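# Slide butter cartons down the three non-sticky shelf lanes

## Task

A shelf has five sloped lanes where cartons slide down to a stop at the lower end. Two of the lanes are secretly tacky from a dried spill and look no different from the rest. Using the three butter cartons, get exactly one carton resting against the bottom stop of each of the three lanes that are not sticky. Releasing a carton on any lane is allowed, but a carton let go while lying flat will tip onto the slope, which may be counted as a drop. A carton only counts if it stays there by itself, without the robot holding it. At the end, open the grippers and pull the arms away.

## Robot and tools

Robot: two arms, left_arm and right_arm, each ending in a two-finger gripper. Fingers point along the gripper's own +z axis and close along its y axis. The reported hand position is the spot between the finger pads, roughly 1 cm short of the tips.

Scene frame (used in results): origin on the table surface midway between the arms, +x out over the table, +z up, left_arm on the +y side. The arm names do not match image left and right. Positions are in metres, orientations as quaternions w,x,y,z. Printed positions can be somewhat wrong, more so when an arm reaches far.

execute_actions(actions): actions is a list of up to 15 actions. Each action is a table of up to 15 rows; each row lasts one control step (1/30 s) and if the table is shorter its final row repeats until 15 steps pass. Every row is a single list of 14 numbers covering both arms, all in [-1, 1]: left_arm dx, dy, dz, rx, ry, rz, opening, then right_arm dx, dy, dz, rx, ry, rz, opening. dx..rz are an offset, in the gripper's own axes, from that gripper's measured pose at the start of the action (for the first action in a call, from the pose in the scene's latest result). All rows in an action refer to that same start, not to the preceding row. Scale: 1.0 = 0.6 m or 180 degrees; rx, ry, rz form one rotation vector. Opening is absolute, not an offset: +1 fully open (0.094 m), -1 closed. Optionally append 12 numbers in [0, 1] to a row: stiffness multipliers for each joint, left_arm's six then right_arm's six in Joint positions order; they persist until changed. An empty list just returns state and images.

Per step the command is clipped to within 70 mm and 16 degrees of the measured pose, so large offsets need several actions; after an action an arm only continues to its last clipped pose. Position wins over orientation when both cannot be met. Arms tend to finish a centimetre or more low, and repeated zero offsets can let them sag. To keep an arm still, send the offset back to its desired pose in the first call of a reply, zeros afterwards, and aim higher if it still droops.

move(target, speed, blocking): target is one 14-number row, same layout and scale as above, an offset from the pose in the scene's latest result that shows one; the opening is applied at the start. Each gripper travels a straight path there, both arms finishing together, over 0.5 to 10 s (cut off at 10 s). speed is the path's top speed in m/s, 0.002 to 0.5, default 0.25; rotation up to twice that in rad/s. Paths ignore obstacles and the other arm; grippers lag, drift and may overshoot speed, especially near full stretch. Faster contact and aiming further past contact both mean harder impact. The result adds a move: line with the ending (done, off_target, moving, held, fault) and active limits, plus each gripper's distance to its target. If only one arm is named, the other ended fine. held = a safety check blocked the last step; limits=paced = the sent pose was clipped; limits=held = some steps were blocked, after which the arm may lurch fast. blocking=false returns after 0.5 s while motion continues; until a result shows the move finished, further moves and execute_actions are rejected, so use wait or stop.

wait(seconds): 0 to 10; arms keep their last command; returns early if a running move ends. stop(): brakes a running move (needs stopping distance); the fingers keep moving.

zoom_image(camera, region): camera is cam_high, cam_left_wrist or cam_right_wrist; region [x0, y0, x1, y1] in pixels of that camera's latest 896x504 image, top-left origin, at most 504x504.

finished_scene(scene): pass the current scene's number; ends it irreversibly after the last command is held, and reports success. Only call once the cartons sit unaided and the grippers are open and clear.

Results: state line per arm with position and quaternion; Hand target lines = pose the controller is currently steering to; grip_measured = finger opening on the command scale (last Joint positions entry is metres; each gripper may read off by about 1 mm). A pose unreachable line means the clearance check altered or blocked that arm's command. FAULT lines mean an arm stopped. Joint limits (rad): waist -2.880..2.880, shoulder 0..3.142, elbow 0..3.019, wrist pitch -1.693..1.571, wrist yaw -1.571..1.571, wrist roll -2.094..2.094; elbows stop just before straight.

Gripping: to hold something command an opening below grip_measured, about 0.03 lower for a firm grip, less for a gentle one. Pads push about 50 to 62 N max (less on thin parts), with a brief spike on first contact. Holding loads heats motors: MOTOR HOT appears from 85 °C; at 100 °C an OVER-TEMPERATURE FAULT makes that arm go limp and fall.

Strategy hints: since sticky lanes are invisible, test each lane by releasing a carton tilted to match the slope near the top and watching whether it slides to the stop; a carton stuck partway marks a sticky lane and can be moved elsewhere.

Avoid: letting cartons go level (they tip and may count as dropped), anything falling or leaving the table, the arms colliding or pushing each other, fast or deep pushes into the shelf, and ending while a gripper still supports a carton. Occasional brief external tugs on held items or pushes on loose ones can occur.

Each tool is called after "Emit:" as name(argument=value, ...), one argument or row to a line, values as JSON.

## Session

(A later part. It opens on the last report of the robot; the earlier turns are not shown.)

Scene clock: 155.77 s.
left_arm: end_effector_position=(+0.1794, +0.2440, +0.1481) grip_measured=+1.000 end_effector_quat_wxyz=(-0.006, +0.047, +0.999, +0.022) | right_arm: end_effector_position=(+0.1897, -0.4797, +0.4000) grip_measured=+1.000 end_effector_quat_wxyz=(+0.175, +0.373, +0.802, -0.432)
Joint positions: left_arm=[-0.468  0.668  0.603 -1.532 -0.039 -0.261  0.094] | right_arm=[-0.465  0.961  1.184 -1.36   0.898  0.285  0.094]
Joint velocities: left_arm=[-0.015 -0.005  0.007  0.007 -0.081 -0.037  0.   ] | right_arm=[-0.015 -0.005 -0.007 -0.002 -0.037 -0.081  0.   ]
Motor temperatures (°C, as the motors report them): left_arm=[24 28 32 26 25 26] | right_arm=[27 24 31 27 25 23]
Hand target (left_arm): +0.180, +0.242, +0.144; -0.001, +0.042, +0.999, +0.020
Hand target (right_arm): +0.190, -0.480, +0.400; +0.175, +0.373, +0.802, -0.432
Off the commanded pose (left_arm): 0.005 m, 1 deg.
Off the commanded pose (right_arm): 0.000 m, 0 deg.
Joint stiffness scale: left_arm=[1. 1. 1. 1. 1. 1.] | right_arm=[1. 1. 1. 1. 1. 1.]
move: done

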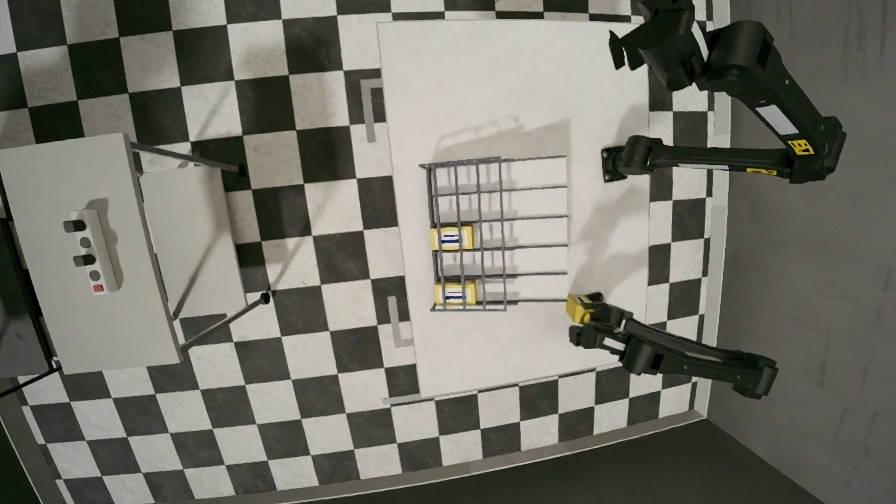

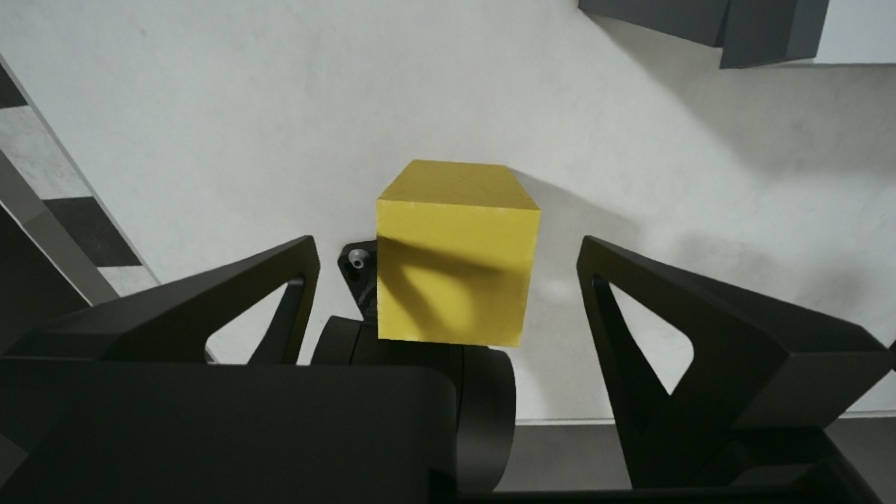

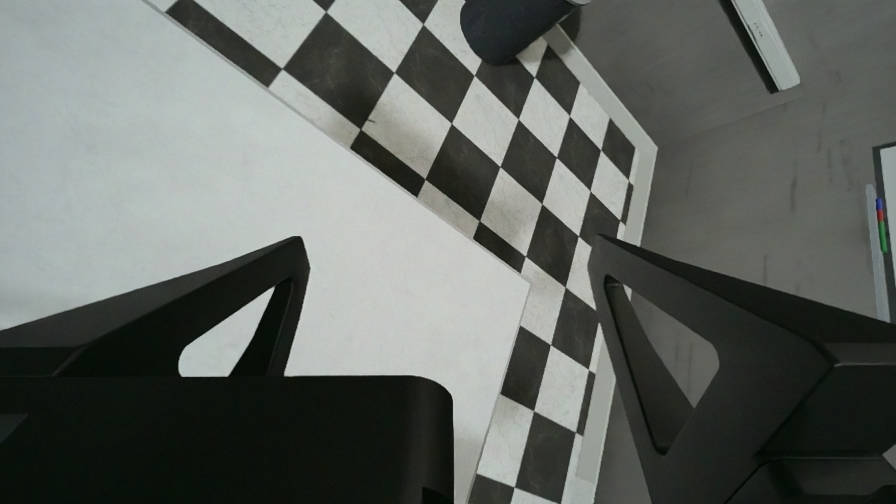

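Emit:
move(
  target=[0,-0.008,0.1,0,0,0,1,0,0,0,0,0,0,1],
  speed=0.06,
)

Emit:
move(
  target=[0,0,0,0,0,0,0.28,0,0,0,0,0,0,1],
)

Emit:
move(
  target=[-0.05,0,-0.25,0,0,0,0.28,0,0,0,0,0,0,1],
  speed=0.12,
)

Scene clock: 160.13 s.
left_arm: end_effector_position=(+0.1784, +0.2434, +0.0939) grip_measured=+1.000 end_effector_quat_wxyz=(-0.006, +0.048, +0.999, +0.022) | right_arm: end_effector_position=(+0.1897, -0.4797, +0.4000) grip_measured=+1.000 end_effector_quat_wxyz=(+0.175, +0.373, +0.802, -0.432)
Joint positions: left_arm=[-0.474  0.696  0.469 -1.369 -0.039 -0.265  0.094] | right_arm=[-0.465  0.961  1.184 -1.36   0.898  0.285  0.094]
Joint velocities: left_arm=[-0.005 -0.005 -0.012 -0.002 -0.095 -0.037  0.   ] | right_arm=[-0.015 -0.015  0.012 -0.002 -0.022  0.022  0.   ]
Motor temperatures (°C, as the motors report them): left_arm=[24 28 31 26 25 26] | right_arm=[27 24 31 27 25 23]
Hand target (left_arm): +0.178, +0.242, +0.088; -0.007, +0.047, +0.999, +0.022
Hand target (right_arm): +0.190, -0.480, +0.400; +0.175, +0.373, +0.802, -0.432
Off the commanded pose (left_arm): 0.006 m, 0 deg.
Off the commanded pose (right_arm): 0.000 m, 0 deg.
Joint stiffness scale: left_arm=[1. 1. 1. 1. 1. 1.] | right_arm=[1. 1. 1. 1. 1. 1.]
move: done

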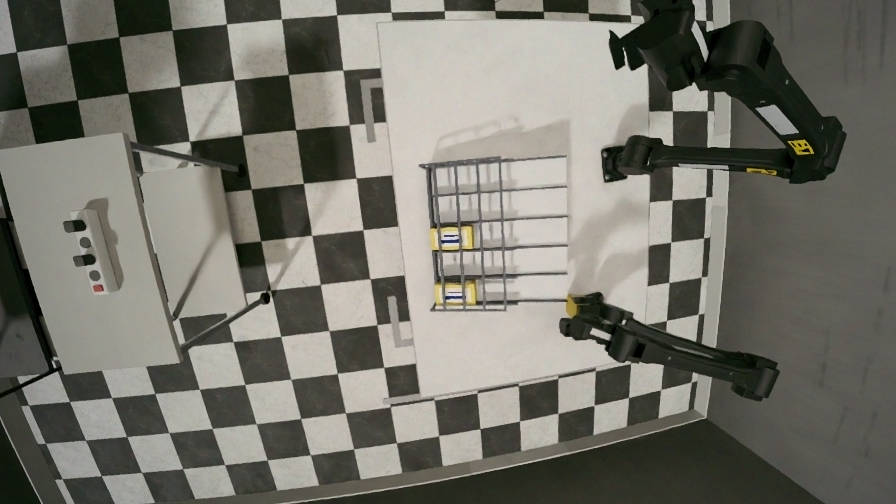

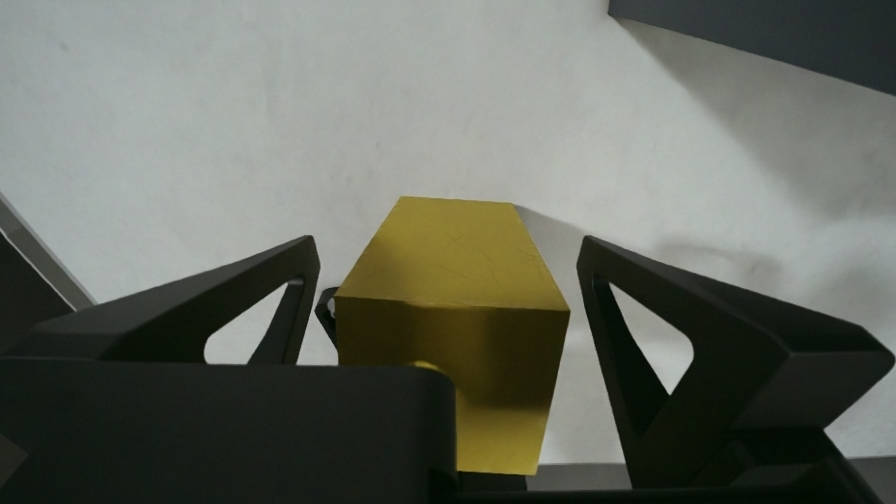

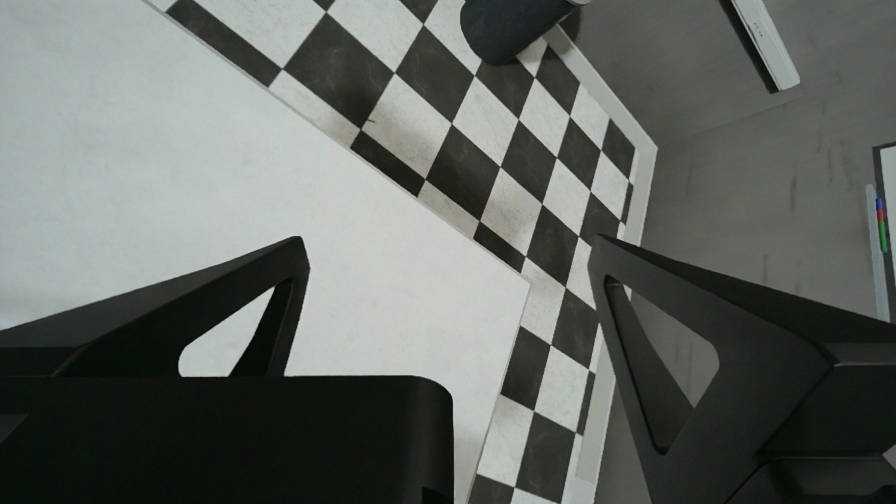

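Scene clock: 160.63 s.
left_arm: end_effector_position=(+0.1783, +0.2432, +0.0939) grip_measured=+0.323 end_effector_quat_wxyz=(-0.006, +0.048, +0.999, +0.022) | right_arm: end_effector_position=(+0.1897, -0.4797, +0.4000) grip_measured=+1.000 end_effector_quat_wxyz=(+0.175, +0.373, +0.802, -0.432)
Joint positions: left_arm=[-0.474  0.696  0.469 -1.369 -0.037 -0.265  0.062] | right_arm=[-0.465  0.961  1.184 -1.36   0.898  0.285  0.094]
Joint velocities: left_arm=[-0.005 -0.005 -0.002 -0.007 -0.007  0.037 -0.   ] | right_arm=[ 0.005 -0.015 -0.002 -0.017 -0.051  0.007  0.   ]
Motor temperatures (°C, as the motors report them): left_arm=[24 28 31 26 25 26] | right_arm=[27 24 31 27 25 23]
Hand target (left_arm): +0.178, +0.243, +0.094; -0.006, +0.048, +0.999, +0.022
Hand target (right_arm): +0.190, -0.480, +0.400; +0.175, +0.373, +0.802, -0.432
Off the commanded pose (left_arm): 0.000 m, 0 deg.
Off the commanded pose (right_arm): 0.000 m, 0 deg.
Joint stiffness scale: left_arm=[1. 1. 1. 1. 1. 1.] | right_arm=[1. 1. 1. 1. 1. 1.]
move: done

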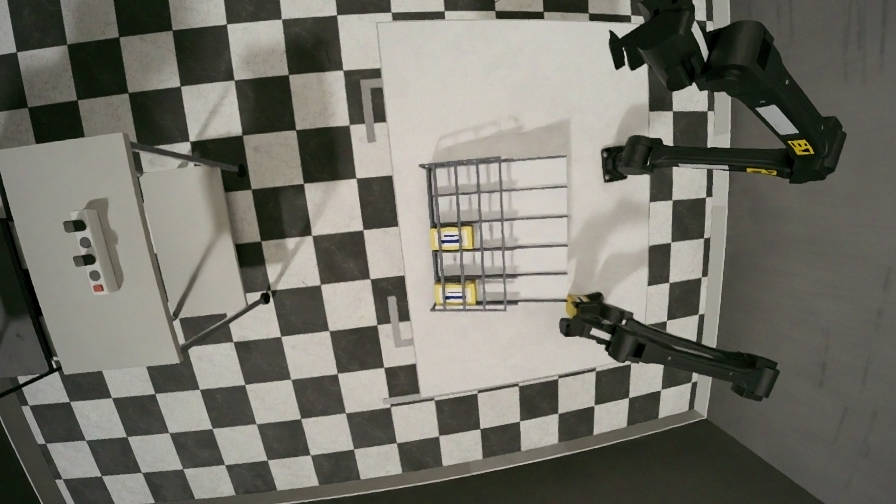

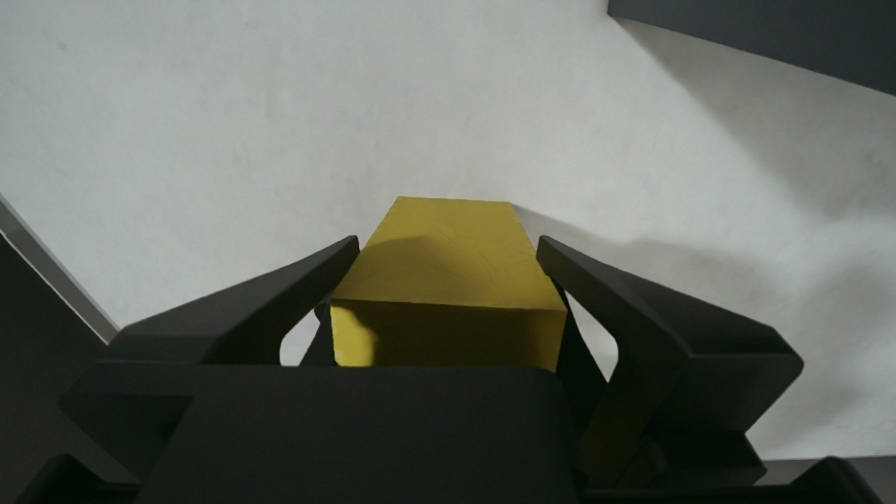

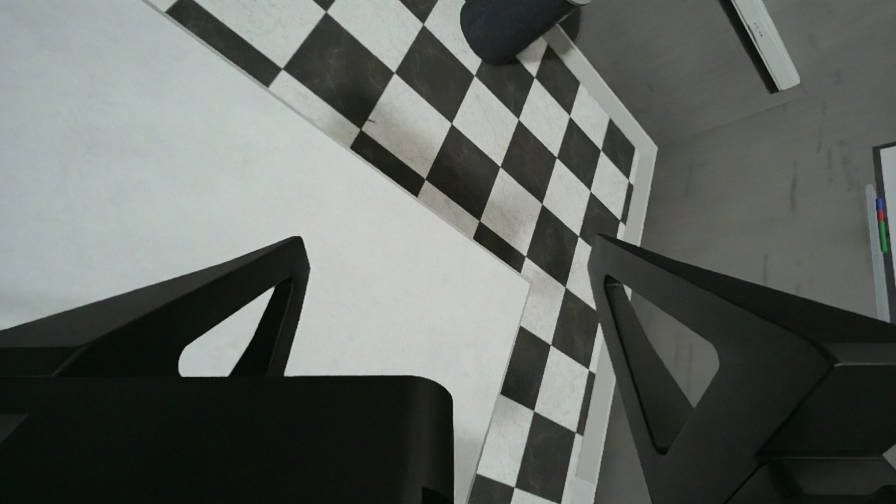

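Scene clock: 162.27 s.
left_arm: end_effector_position=(+0.2026, +0.2349, +0.2137) grip_measured=+0.323 end_effector_quat_wxyz=(-0.016, +0.045, +0.999, +0.025) | right_arm: end_effector_position=(+0.1897, -0.4797, +0.4000) grip_measured=+1.000 end_effector_quat_wxyz=(+0.175, +0.373, +0.802, -0.432)
Joint positions: left_arm=[-0.469  0.765  0.81  -1.661 -0.038 -0.265  0.062] | right_arm=[-0.465  0.961  1.184 -1.36   0.898  0.285  0.094]
Joint velocities: left_arm=[-0.005 -0.005 -0.002  0.007 -0.007 -0.022 -0.   ] | right_arm=[-0.024 -0.005 -0.002  0.002 -0.007 -0.022  0.   ]
Motor temperatures (°C, as the motors report them): left_arm=[24 28 32 26 25 26] | right_arm=[27 24 31 27 25 23]
Hand target (left_arm): +0.211, +0.234, +0.241; +0.009, +0.048, +0.999, +0.017
Hand target (right_arm): +0.190, -0.480, +0.400; +0.175, +0.373, +0.802, -0.432
Off the commanded pose (left_arm): 0.031 m, 1 deg.
Off the commanded pose (right_arm): 0.000 m, 0 deg.
Joint stiffness scale: left_arm=[1. 1. 1. 1. 1. 1.] | right_arm=[1. 1. 1. 1. 1. 1.]
joint sent to its limit (left arm) — the command would take joint 4 (wrist pitch) past its lower limit, so that joint was sent only as far as its limit.
move: off_target (left_arm)

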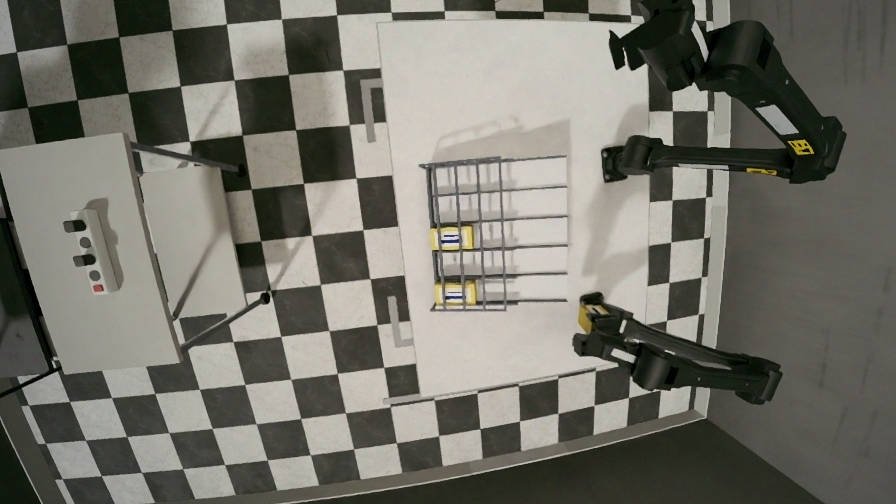

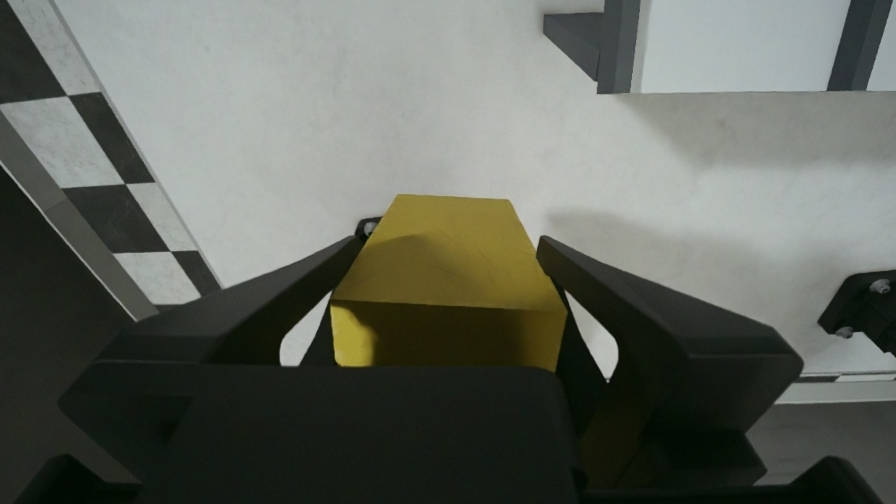

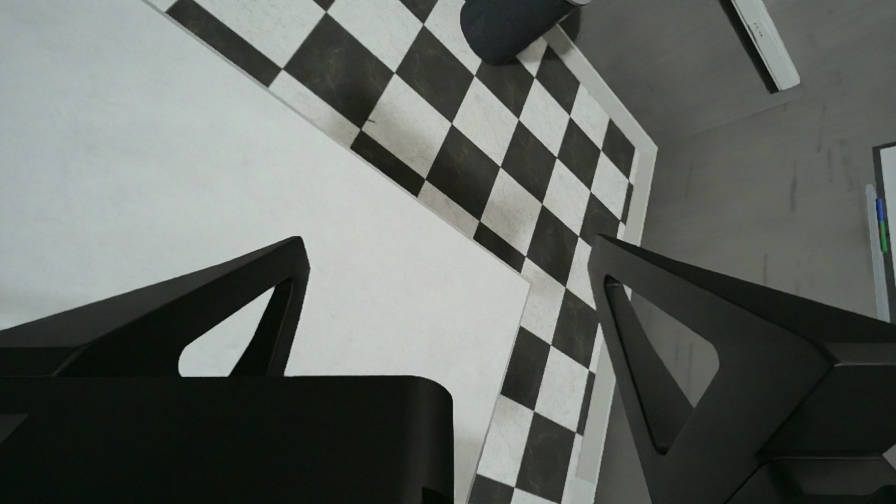

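Emit:
move(
  target=[-0.1,0.03,-0.03,0,-0.03,-0.029,0.28,0,0,0,0,0,0,1],
  speed=0.15,
)

Scene clock: 166.63 s.
left_arm: end_effector_position=(+0.2421, +0.2506, +0.1999) grip_measured=+0.323 end_effector_quat_wxyz=(-0.010, -0.003, +0.999, +0.034) | right_arm: end_effector_position=(+0.1897, -0.4797, +0.4000) grip_measured=+1.000 end_effector_quat_wxyz=(+0.175, +0.373, +0.802, -0.432)
Joint positions: left_arm=[-0.348  0.864  0.819 -1.561 -0.062 -0.24   0.062] | right_arm=[-0.465  0.961  1.184 -1.36   0.898  0.285  0.094]
Joint velocities: left_arm=[-0.015 -0.005  0.002  0.017  0.022  0.037  0.001] | right_arm=[ 0.005 -0.015 -0.002  0.002 -0.051 -0.007  0.   ]
Motor temperatures (°C, as the motors report them): left_arm=[24 28 34 26 25 26] | right_arm=[27 24 31 27 25 23]
Hand target (left_arm): +0.263, +0.248, +0.229; +0.033, +0.001, +0.999, +0.024
Hand target (right_arm): +0.190, -0.480, +0.400; +0.175, +0.373, +0.802, -0.432
Off the commanded pose (left_arm): 0.038 m, 5 deg.
Off the commanded pose (right_arm): 0.000 m, 0 deg.
Joint stiffness scale: left_arm=[1. 1. 1. 1. 1. 1.] | right_arm=[1. 1. 1. 1. 1. 1.]
move: off_target (left_arm)

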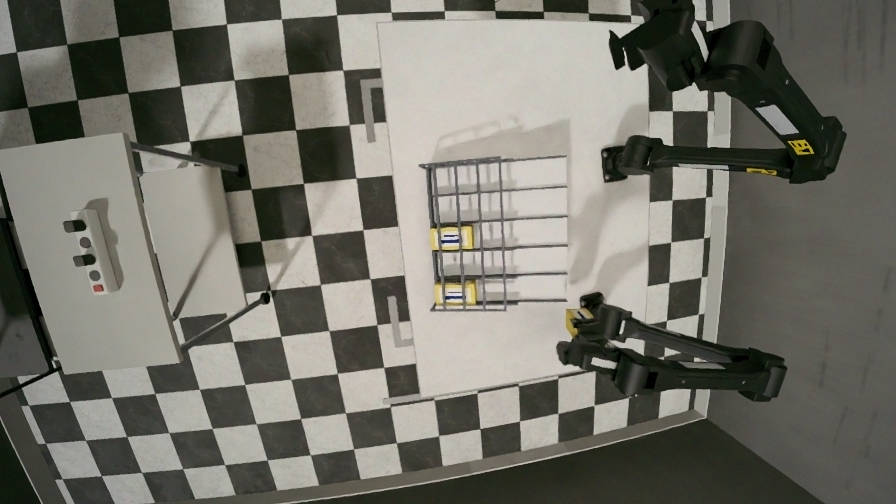

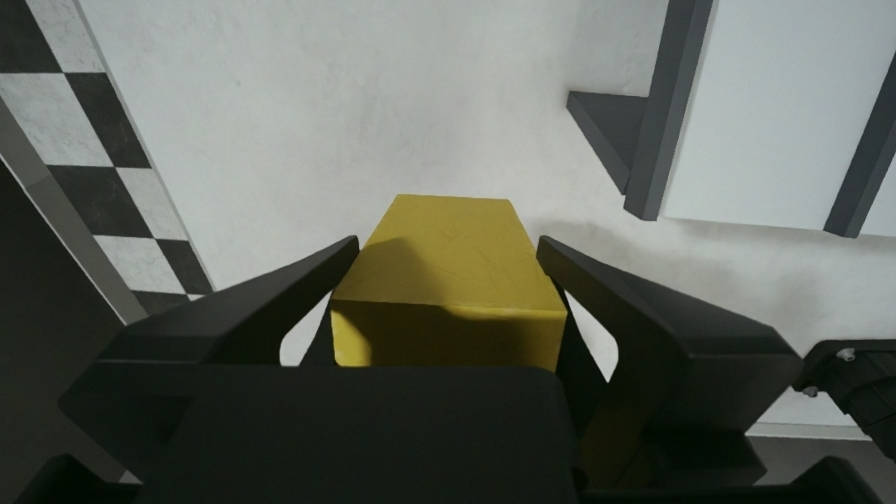

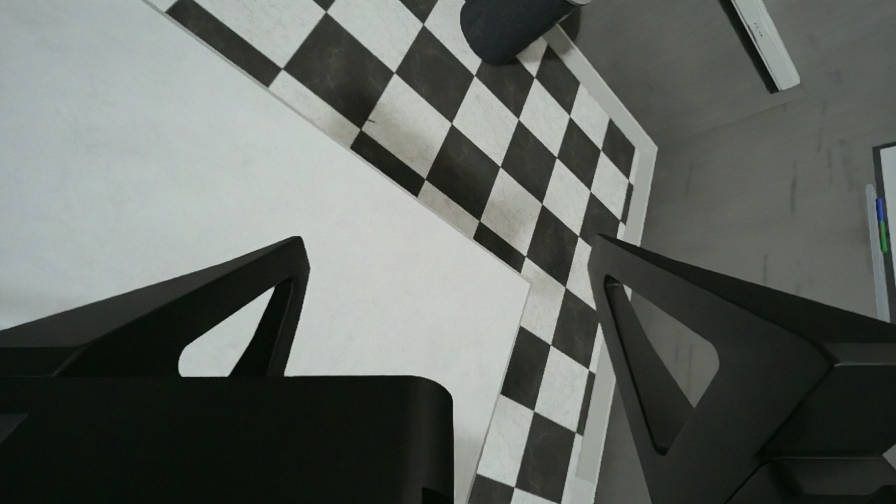

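Emit:
move(
  target=[-0.28,0.04,0.08,0,-0.505,0,0.25,0,0,0,0,0,0,1],
  speed=0.12,
)

Scene clock: 175.67 s.
left_arm: end_effector_position=(+0.4039, +0.2763, +0.1279) grip_measured=+0.323 end_effector_quat_wxyz=(+0.676, +0.019, +0.737, +0.019) | right_arm: end_effector_position=(+0.1897, -0.4797, +0.4000) grip_measured=+1.000 end_effector_quat_wxyz=(+0.175, +0.373, +0.802, -0.432)
Joint positions: left_arm=[-0.172  1.346  0.07   1.189 -0.061  0.049  0.062] | right_arm=[-0.465  0.961  1.184 -1.36   0.898  0.285  0.094]
Joint velocities: left_arm=[-0.015 -0.005 -0.022 -0.007 -0.11  -0.022  0.001] | right_arm=[-0.005 -0.015  0.002  0.007  0.066 -0.022  0.   ]
Motor temperatures (°C, as the motors report them): left_arm=[24 28 34 27 25 26] | right_arm=[27 24 31 27 25 23]
Hand target (left_arm): +0.407, +0.280, +0.149; +0.704, +0.020, +0.710, +0.028
Hand target (right_arm): +0.190, -0.480, +0.400; +0.175, +0.373, +0.802, -0.432
Off the commanded pose (left_arm): 0.023 m, 5 deg.
Off the commanded pose (right_arm): 0.000 m, 0 deg.
Joint stiffness scale: left_arm=[1. 1. 1. 1. 1. 1.] | right_arm=[1. 1. 1. 1. 1. 1.]
move: off_target (left_arm)

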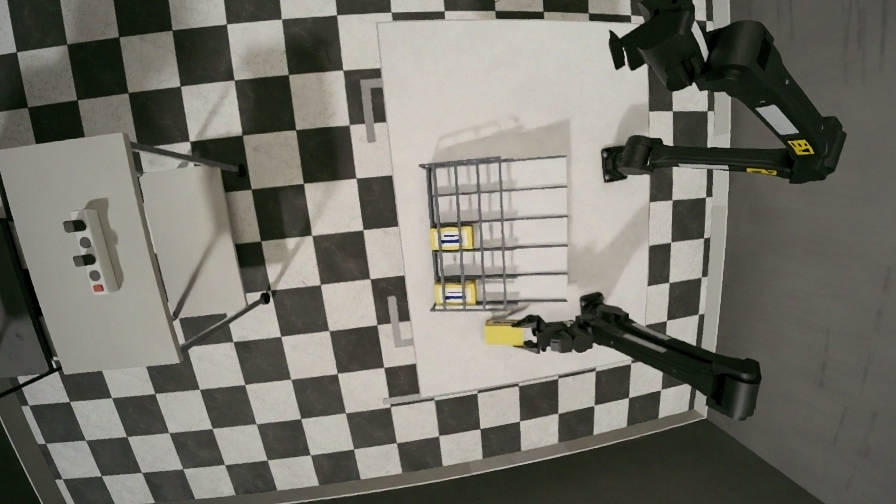

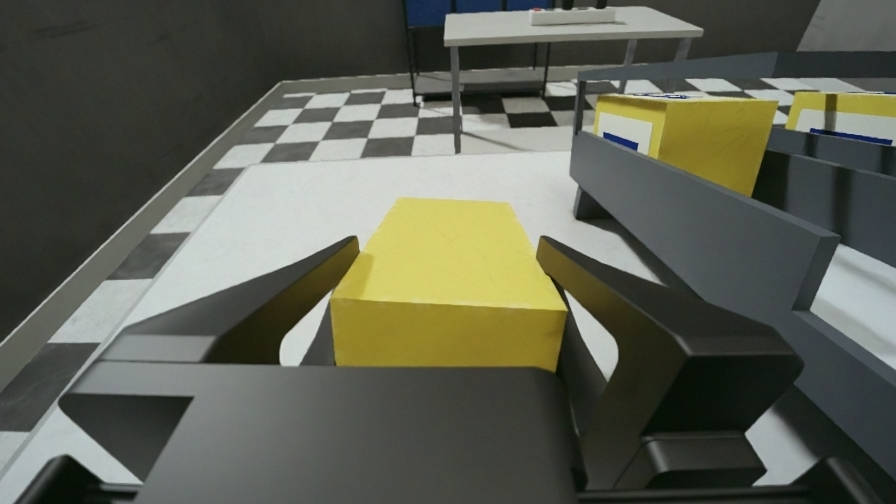

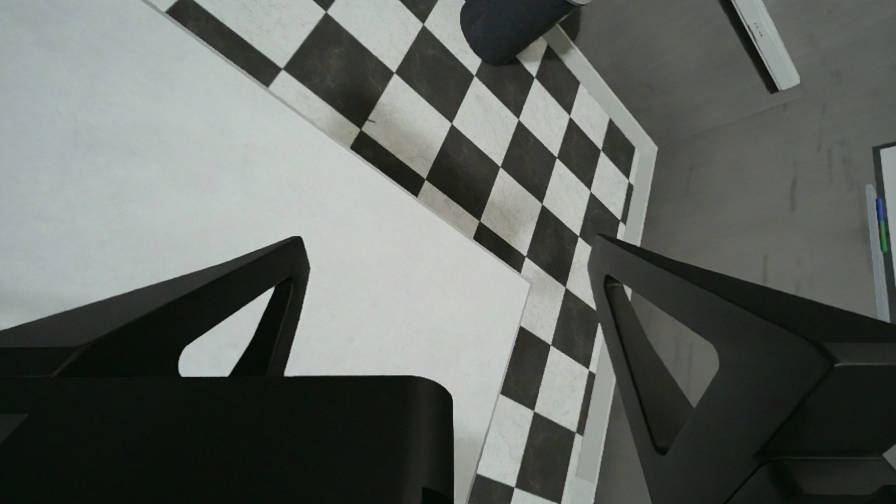

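Emit:
move(
  target=[0.095,0,0.16,0,-0.035,0,0.25,0,0,0,0,0,0,1],
  speed=0.06,
)

Scene clock: 179.40 s.
left_arm: end_effector_position=(+0.4969, +0.2738, +0.0823) grip_measured=+0.323 end_effector_quat_wxyz=(+0.706, +0.019, +0.708, +0.010) | right_arm: end_effector_position=(+0.1897, -0.4797, +0.4000) grip_measured=+1.000 end_effector_quat_wxyz=(+0.175, +0.373, +0.802, -0.432)
Joint positions: left_arm=[-0.152  1.908  0.325  1.579 -0.025  0.041  0.062] | right_arm=[-0.465  0.961  1.184 -1.36   0.898  0.285  0.094]
Joint velocities: left_arm=[ 0.005 -0.005 -0.007 -0.012  0.037 -0.051  0.   ] | right_arm=[ 0.005  0.005  0.007 -0.002  0.007 -0.051  0.   ]
Motor temperatures (°C, as the motors report them): left_arm=[24 28 33 27 25 26] | right_arm=[27 24 31 27 25 23]
Hand target (left_arm): +0.493, +0.279, +0.061; +0.687, +0.020, +0.726, +0.018
Hand target (right_arm): +0.190, -0.480, +0.400; +0.175, +0.373, +0.802, -0.432
Off the commanded pose (left_arm): 0.020 m, 2 deg.
Off the commanded pose (right_arm): 0.000 m, 0 deg.
Joint stiffness scale: left_arm=[1. 1. 1. 1. 1. 1.] | right_arm=[1. 1. 1. 1. 1. 1.]
joint sent to its limit (left arm) — the command would take joint 4 (wrist pitch) past its upper limit, so that joint was sent only as far as its limit.
move: off_target (left_arm)

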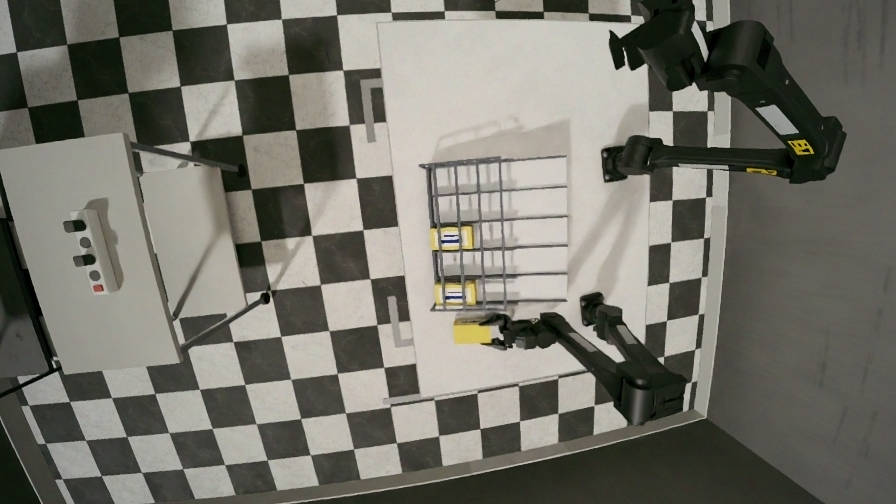

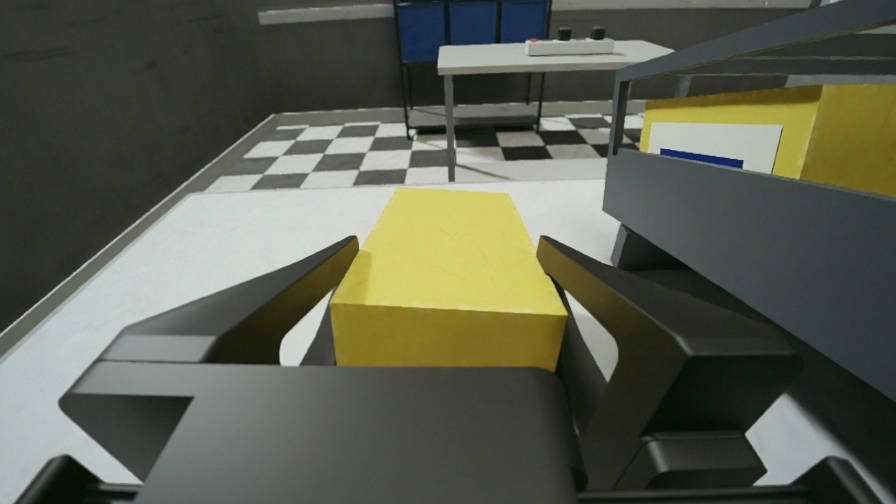

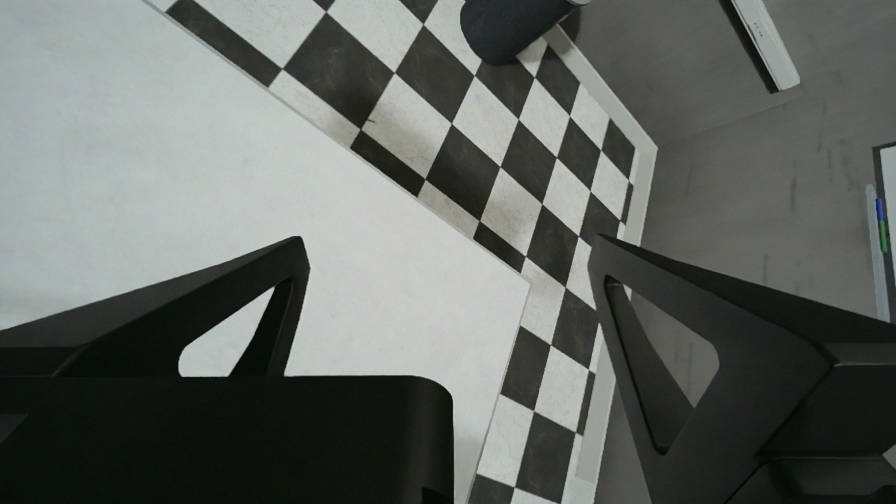

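Emit:
move(
  target=[0,0,0,0,0,0,0.36,0,0,0,0,0,0,1],
)

Emit:
move(
  target=[0,0,0,0,0,0,1,0,0,0,0,0,0,1],
)

Emit:
move(
  target=[-0.1,0,-0.08,0,0,0,1,0,0,0,0,0,0,1],
  speed=0.1,
)

Scene clock: 183.80 s.
left_arm: end_effector_position=(+0.4970, +0.2736, +0.0831) grip_measured=+0.362 end_effector_quat_wxyz=(+0.706, +0.019, +0.708, +0.009) | right_arm: end_effector_position=(+0.1897, -0.4797, +0.4000) grip_measured=+1.000 end_effector_quat_wxyz=(+0.175, +0.373, +0.802, -0.432)
Joint positions: left_arm=[-0.152  1.906  0.325  1.579 -0.025  0.04   0.064] | right_arm=[-0.465  0.961  1.184 -1.36   0.898  0.285  0.094]
Joint velocities: left_arm=[-0.005 -0.005  0.017 -0.017  0.007  0.007 -0.001] | right_arm=[-0.005 -0.005  0.007  0.007  0.007 -0.051  0.   ]
Motor temperatures (°C, as the motors report them): left_arm=[24 28 31 27 25 26] | right_arm=[27 24 31 27 25 23]
Hand target (left_arm): +0.497, +0.274, +0.082; +0.706, +0.019, +0.708, +0.010
Hand target (right_arm): +0.190, -0.480, +0.400; +0.175, +0.373, +0.802, -0.432
Off the commanded pose (left_arm): 0.001 m, 0 deg.
Off the commanded pose (right_arm): 0.000 m, 0 deg.
Joint stiffness scale: left_arm=[1. 1. 1. 1. 1. 1.] | right_arm=[1. 1. 1. 1. 1. 1.]
joint sent to its limit (left arm) — the command would take joint 4 (wrist pitch) past its upper limit, so that joint was sent only as far as its limit.
move: done

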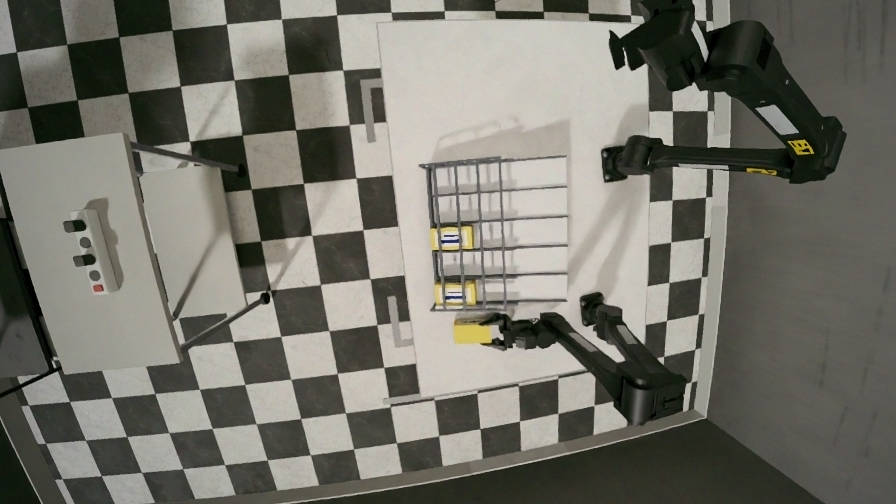

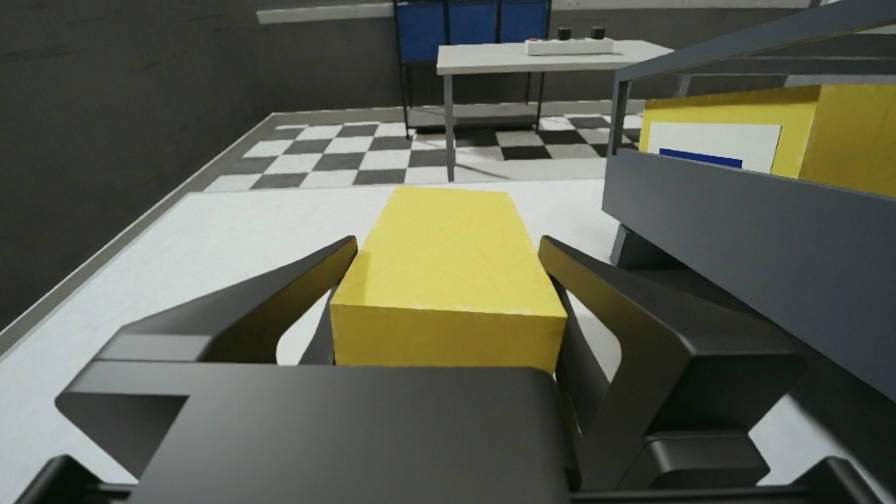

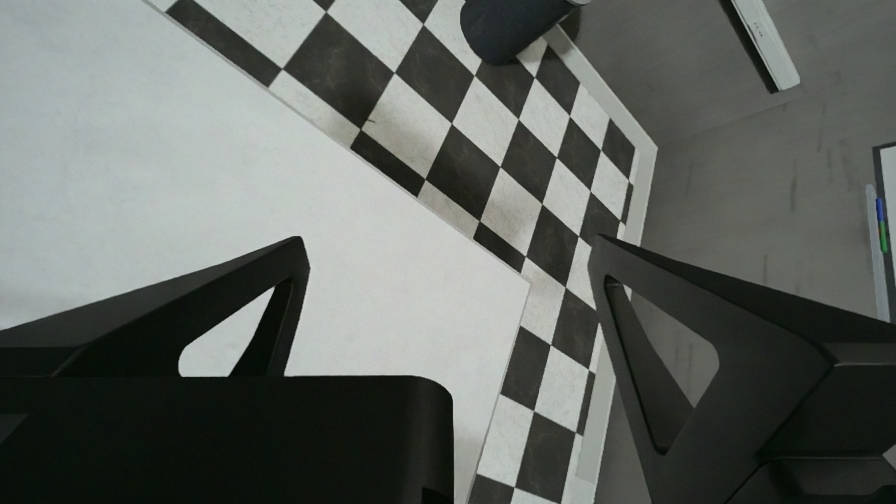

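Scene clock: 184.30 s.
left_arm: end_effector_position=(+0.4970, +0.2736, +0.0831) grip_measured=+1.000 end_effector_quat_wxyz=(+0.706, +0.019, +0.708, +0.009) | right_arm: end_effector_position=(+0.1897, -0.4797, +0.4000) grip_measured=+1.000 end_effector_quat_wxyz=(+0.175, +0.373, +0.802, -0.432)
Joint positions: left_arm=[-0.152  1.906  0.325  1.579 -0.024  0.04   0.094] | right_arm=[-0.465  0.961  1.184 -1.36   0.898  0.285  0.094]
Joint velocities: left_arm=[-0.005 -0.015 -0.012 -0.002 -0.007  0.007  0.   ] | right_arm=[-0.005 -0.015  0.002 -0.027  0.022 -0.081  0.   ]
Motor temperatures (°C, as the motors report them): left_arm=[24 28 31 27 25 26] | right_arm=[27 24 32 27 25 23]
Hand target (left_arm): +0.497, +0.274, +0.083; +0.706, +0.019, +0.708, +0.009
Hand target (right_arm): +0.190, -0.480, +0.400; +0.175, +0.373, +0.802, -0.432
Off the commanded pose (left_arm): 0.000 m, 0 deg.
Off the commanded pose (right_arm): 0.000 m, 0 deg.
Joint stiffness scale: left_arm=[1. 1. 1. 1. 1. 1.] | right_arm=[1. 1. 1. 1. 1. 1.]
joint sent to its limit (left arm) — the command would take joint 4 (wrist pitch) past its upper limit, so that joint was sent only as far as its limit.
move: done

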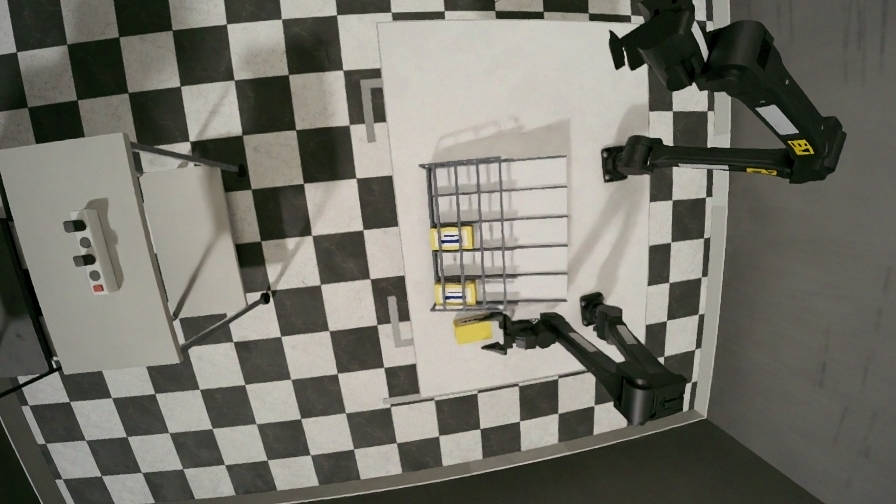

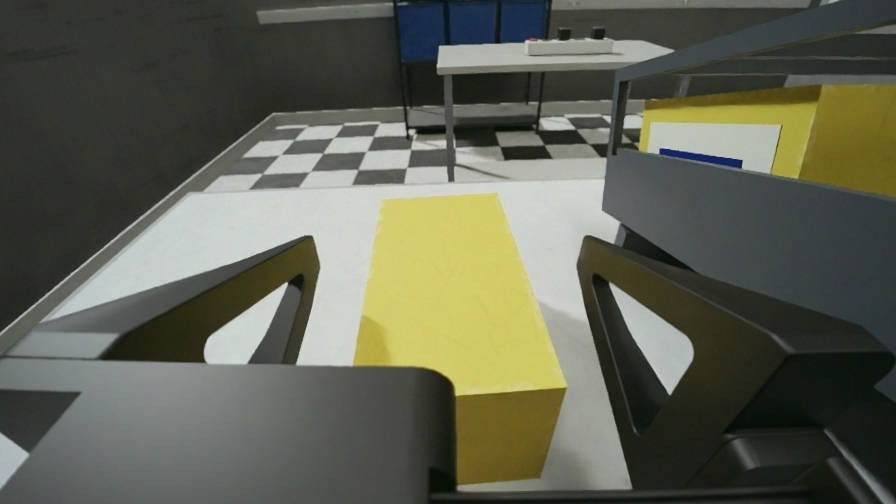

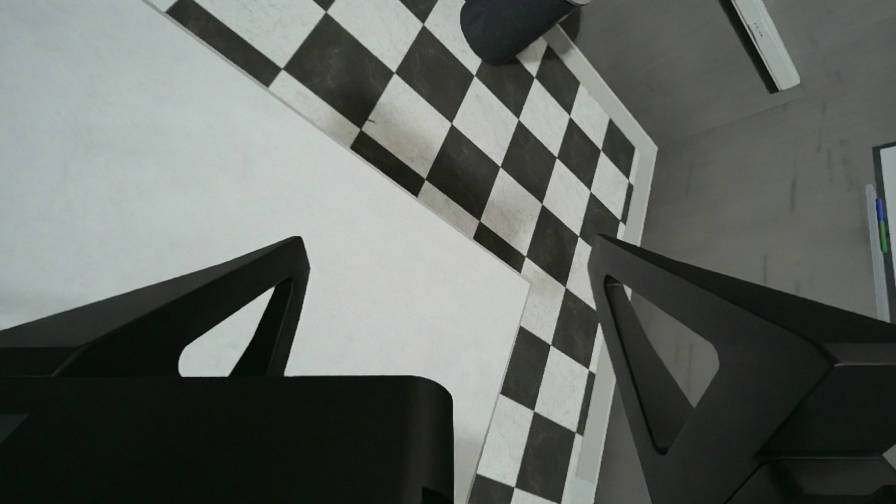

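Scene clock: 185.53 s.
left_arm: end_effector_position=(+0.4534, +0.2762, +0.1550) grip_measured=+1.000 end_effector_quat_wxyz=(+0.719, +0.015, +0.695, +0.012) | right_arm: end_effector_position=(+0.1897, -0.4797, +0.4000) grip_measured=+1.000 end_effector_quat_wxyz=(+0.175, +0.373, +0.802, -0.432)
Joint positions: left_arm=[-0.155  1.482  0.195  1.32  -0.035  0.04   0.094] | right_arm=[-0.465  0.961  1.184 -1.36   0.898  0.285  0.094]
Joint velocities: left_arm=[ 0.015  0.005 -0.007 -0.002 -0.066 -0.007  0.   ] | right_arm=[-0.005 -0.015 -0.002 -0.002 -0.007 -0.037  0.   ]
Motor temperatures (°C, as the motors report them): left_arm=[24 28 31 27 25 26] | right_arm=[27 24 32 27 25 23]
Hand target (left_arm): +0.450, +0.272, +0.145; +0.707, +0.019, +0.707, +0.009
Hand target (right_arm): +0.190, -0.480, +0.400; +0.175, +0.373, +0.802, -0.432
Off the commanded pose (left_arm): 0.013 m, 2 deg.
Off the commanded pose (right_arm): 0.000 m, 0 deg.
Joint stiffness scale: left_arm=[1. 1. 1. 1. 1. 1.] | right_arm=[1. 1. 1. 1. 1. 1.]
move: off_target (left_arm)

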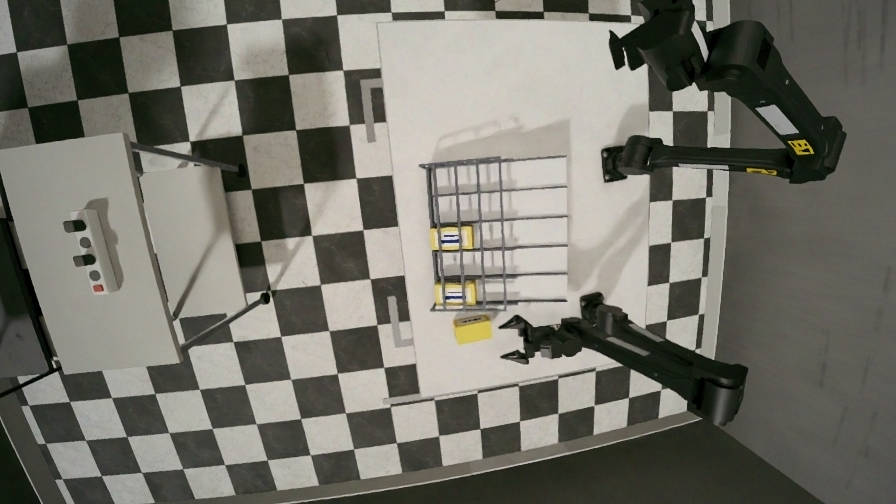

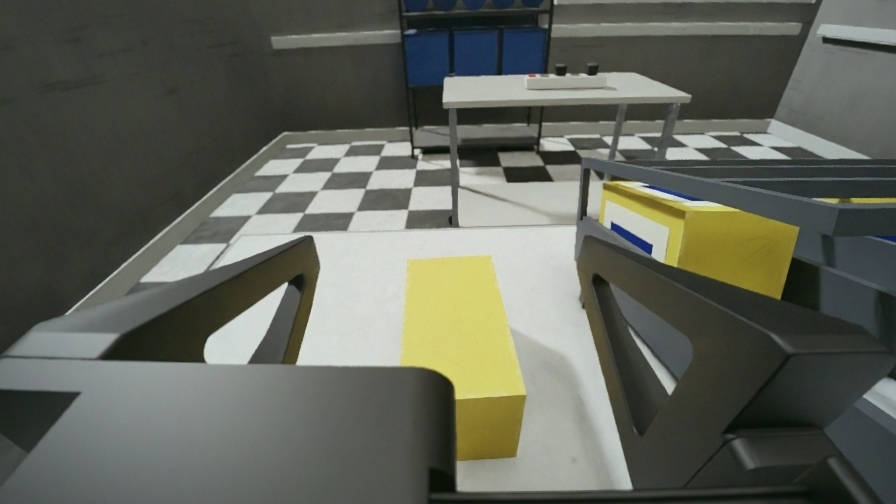

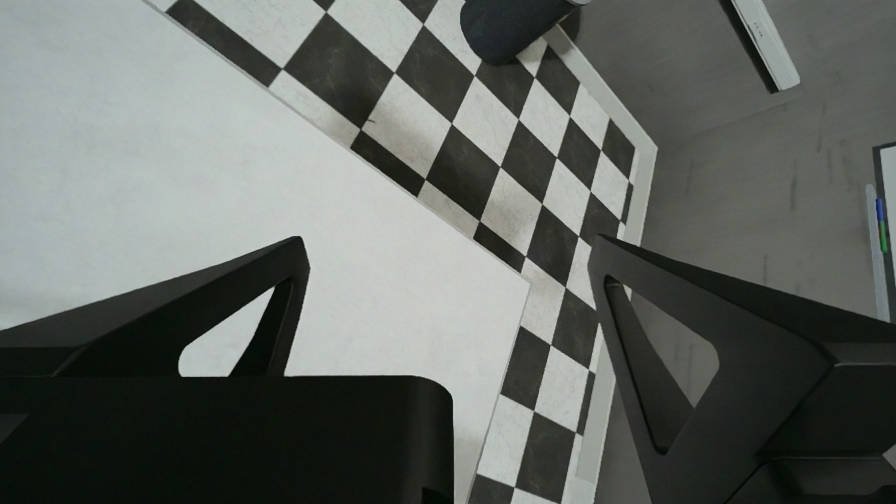

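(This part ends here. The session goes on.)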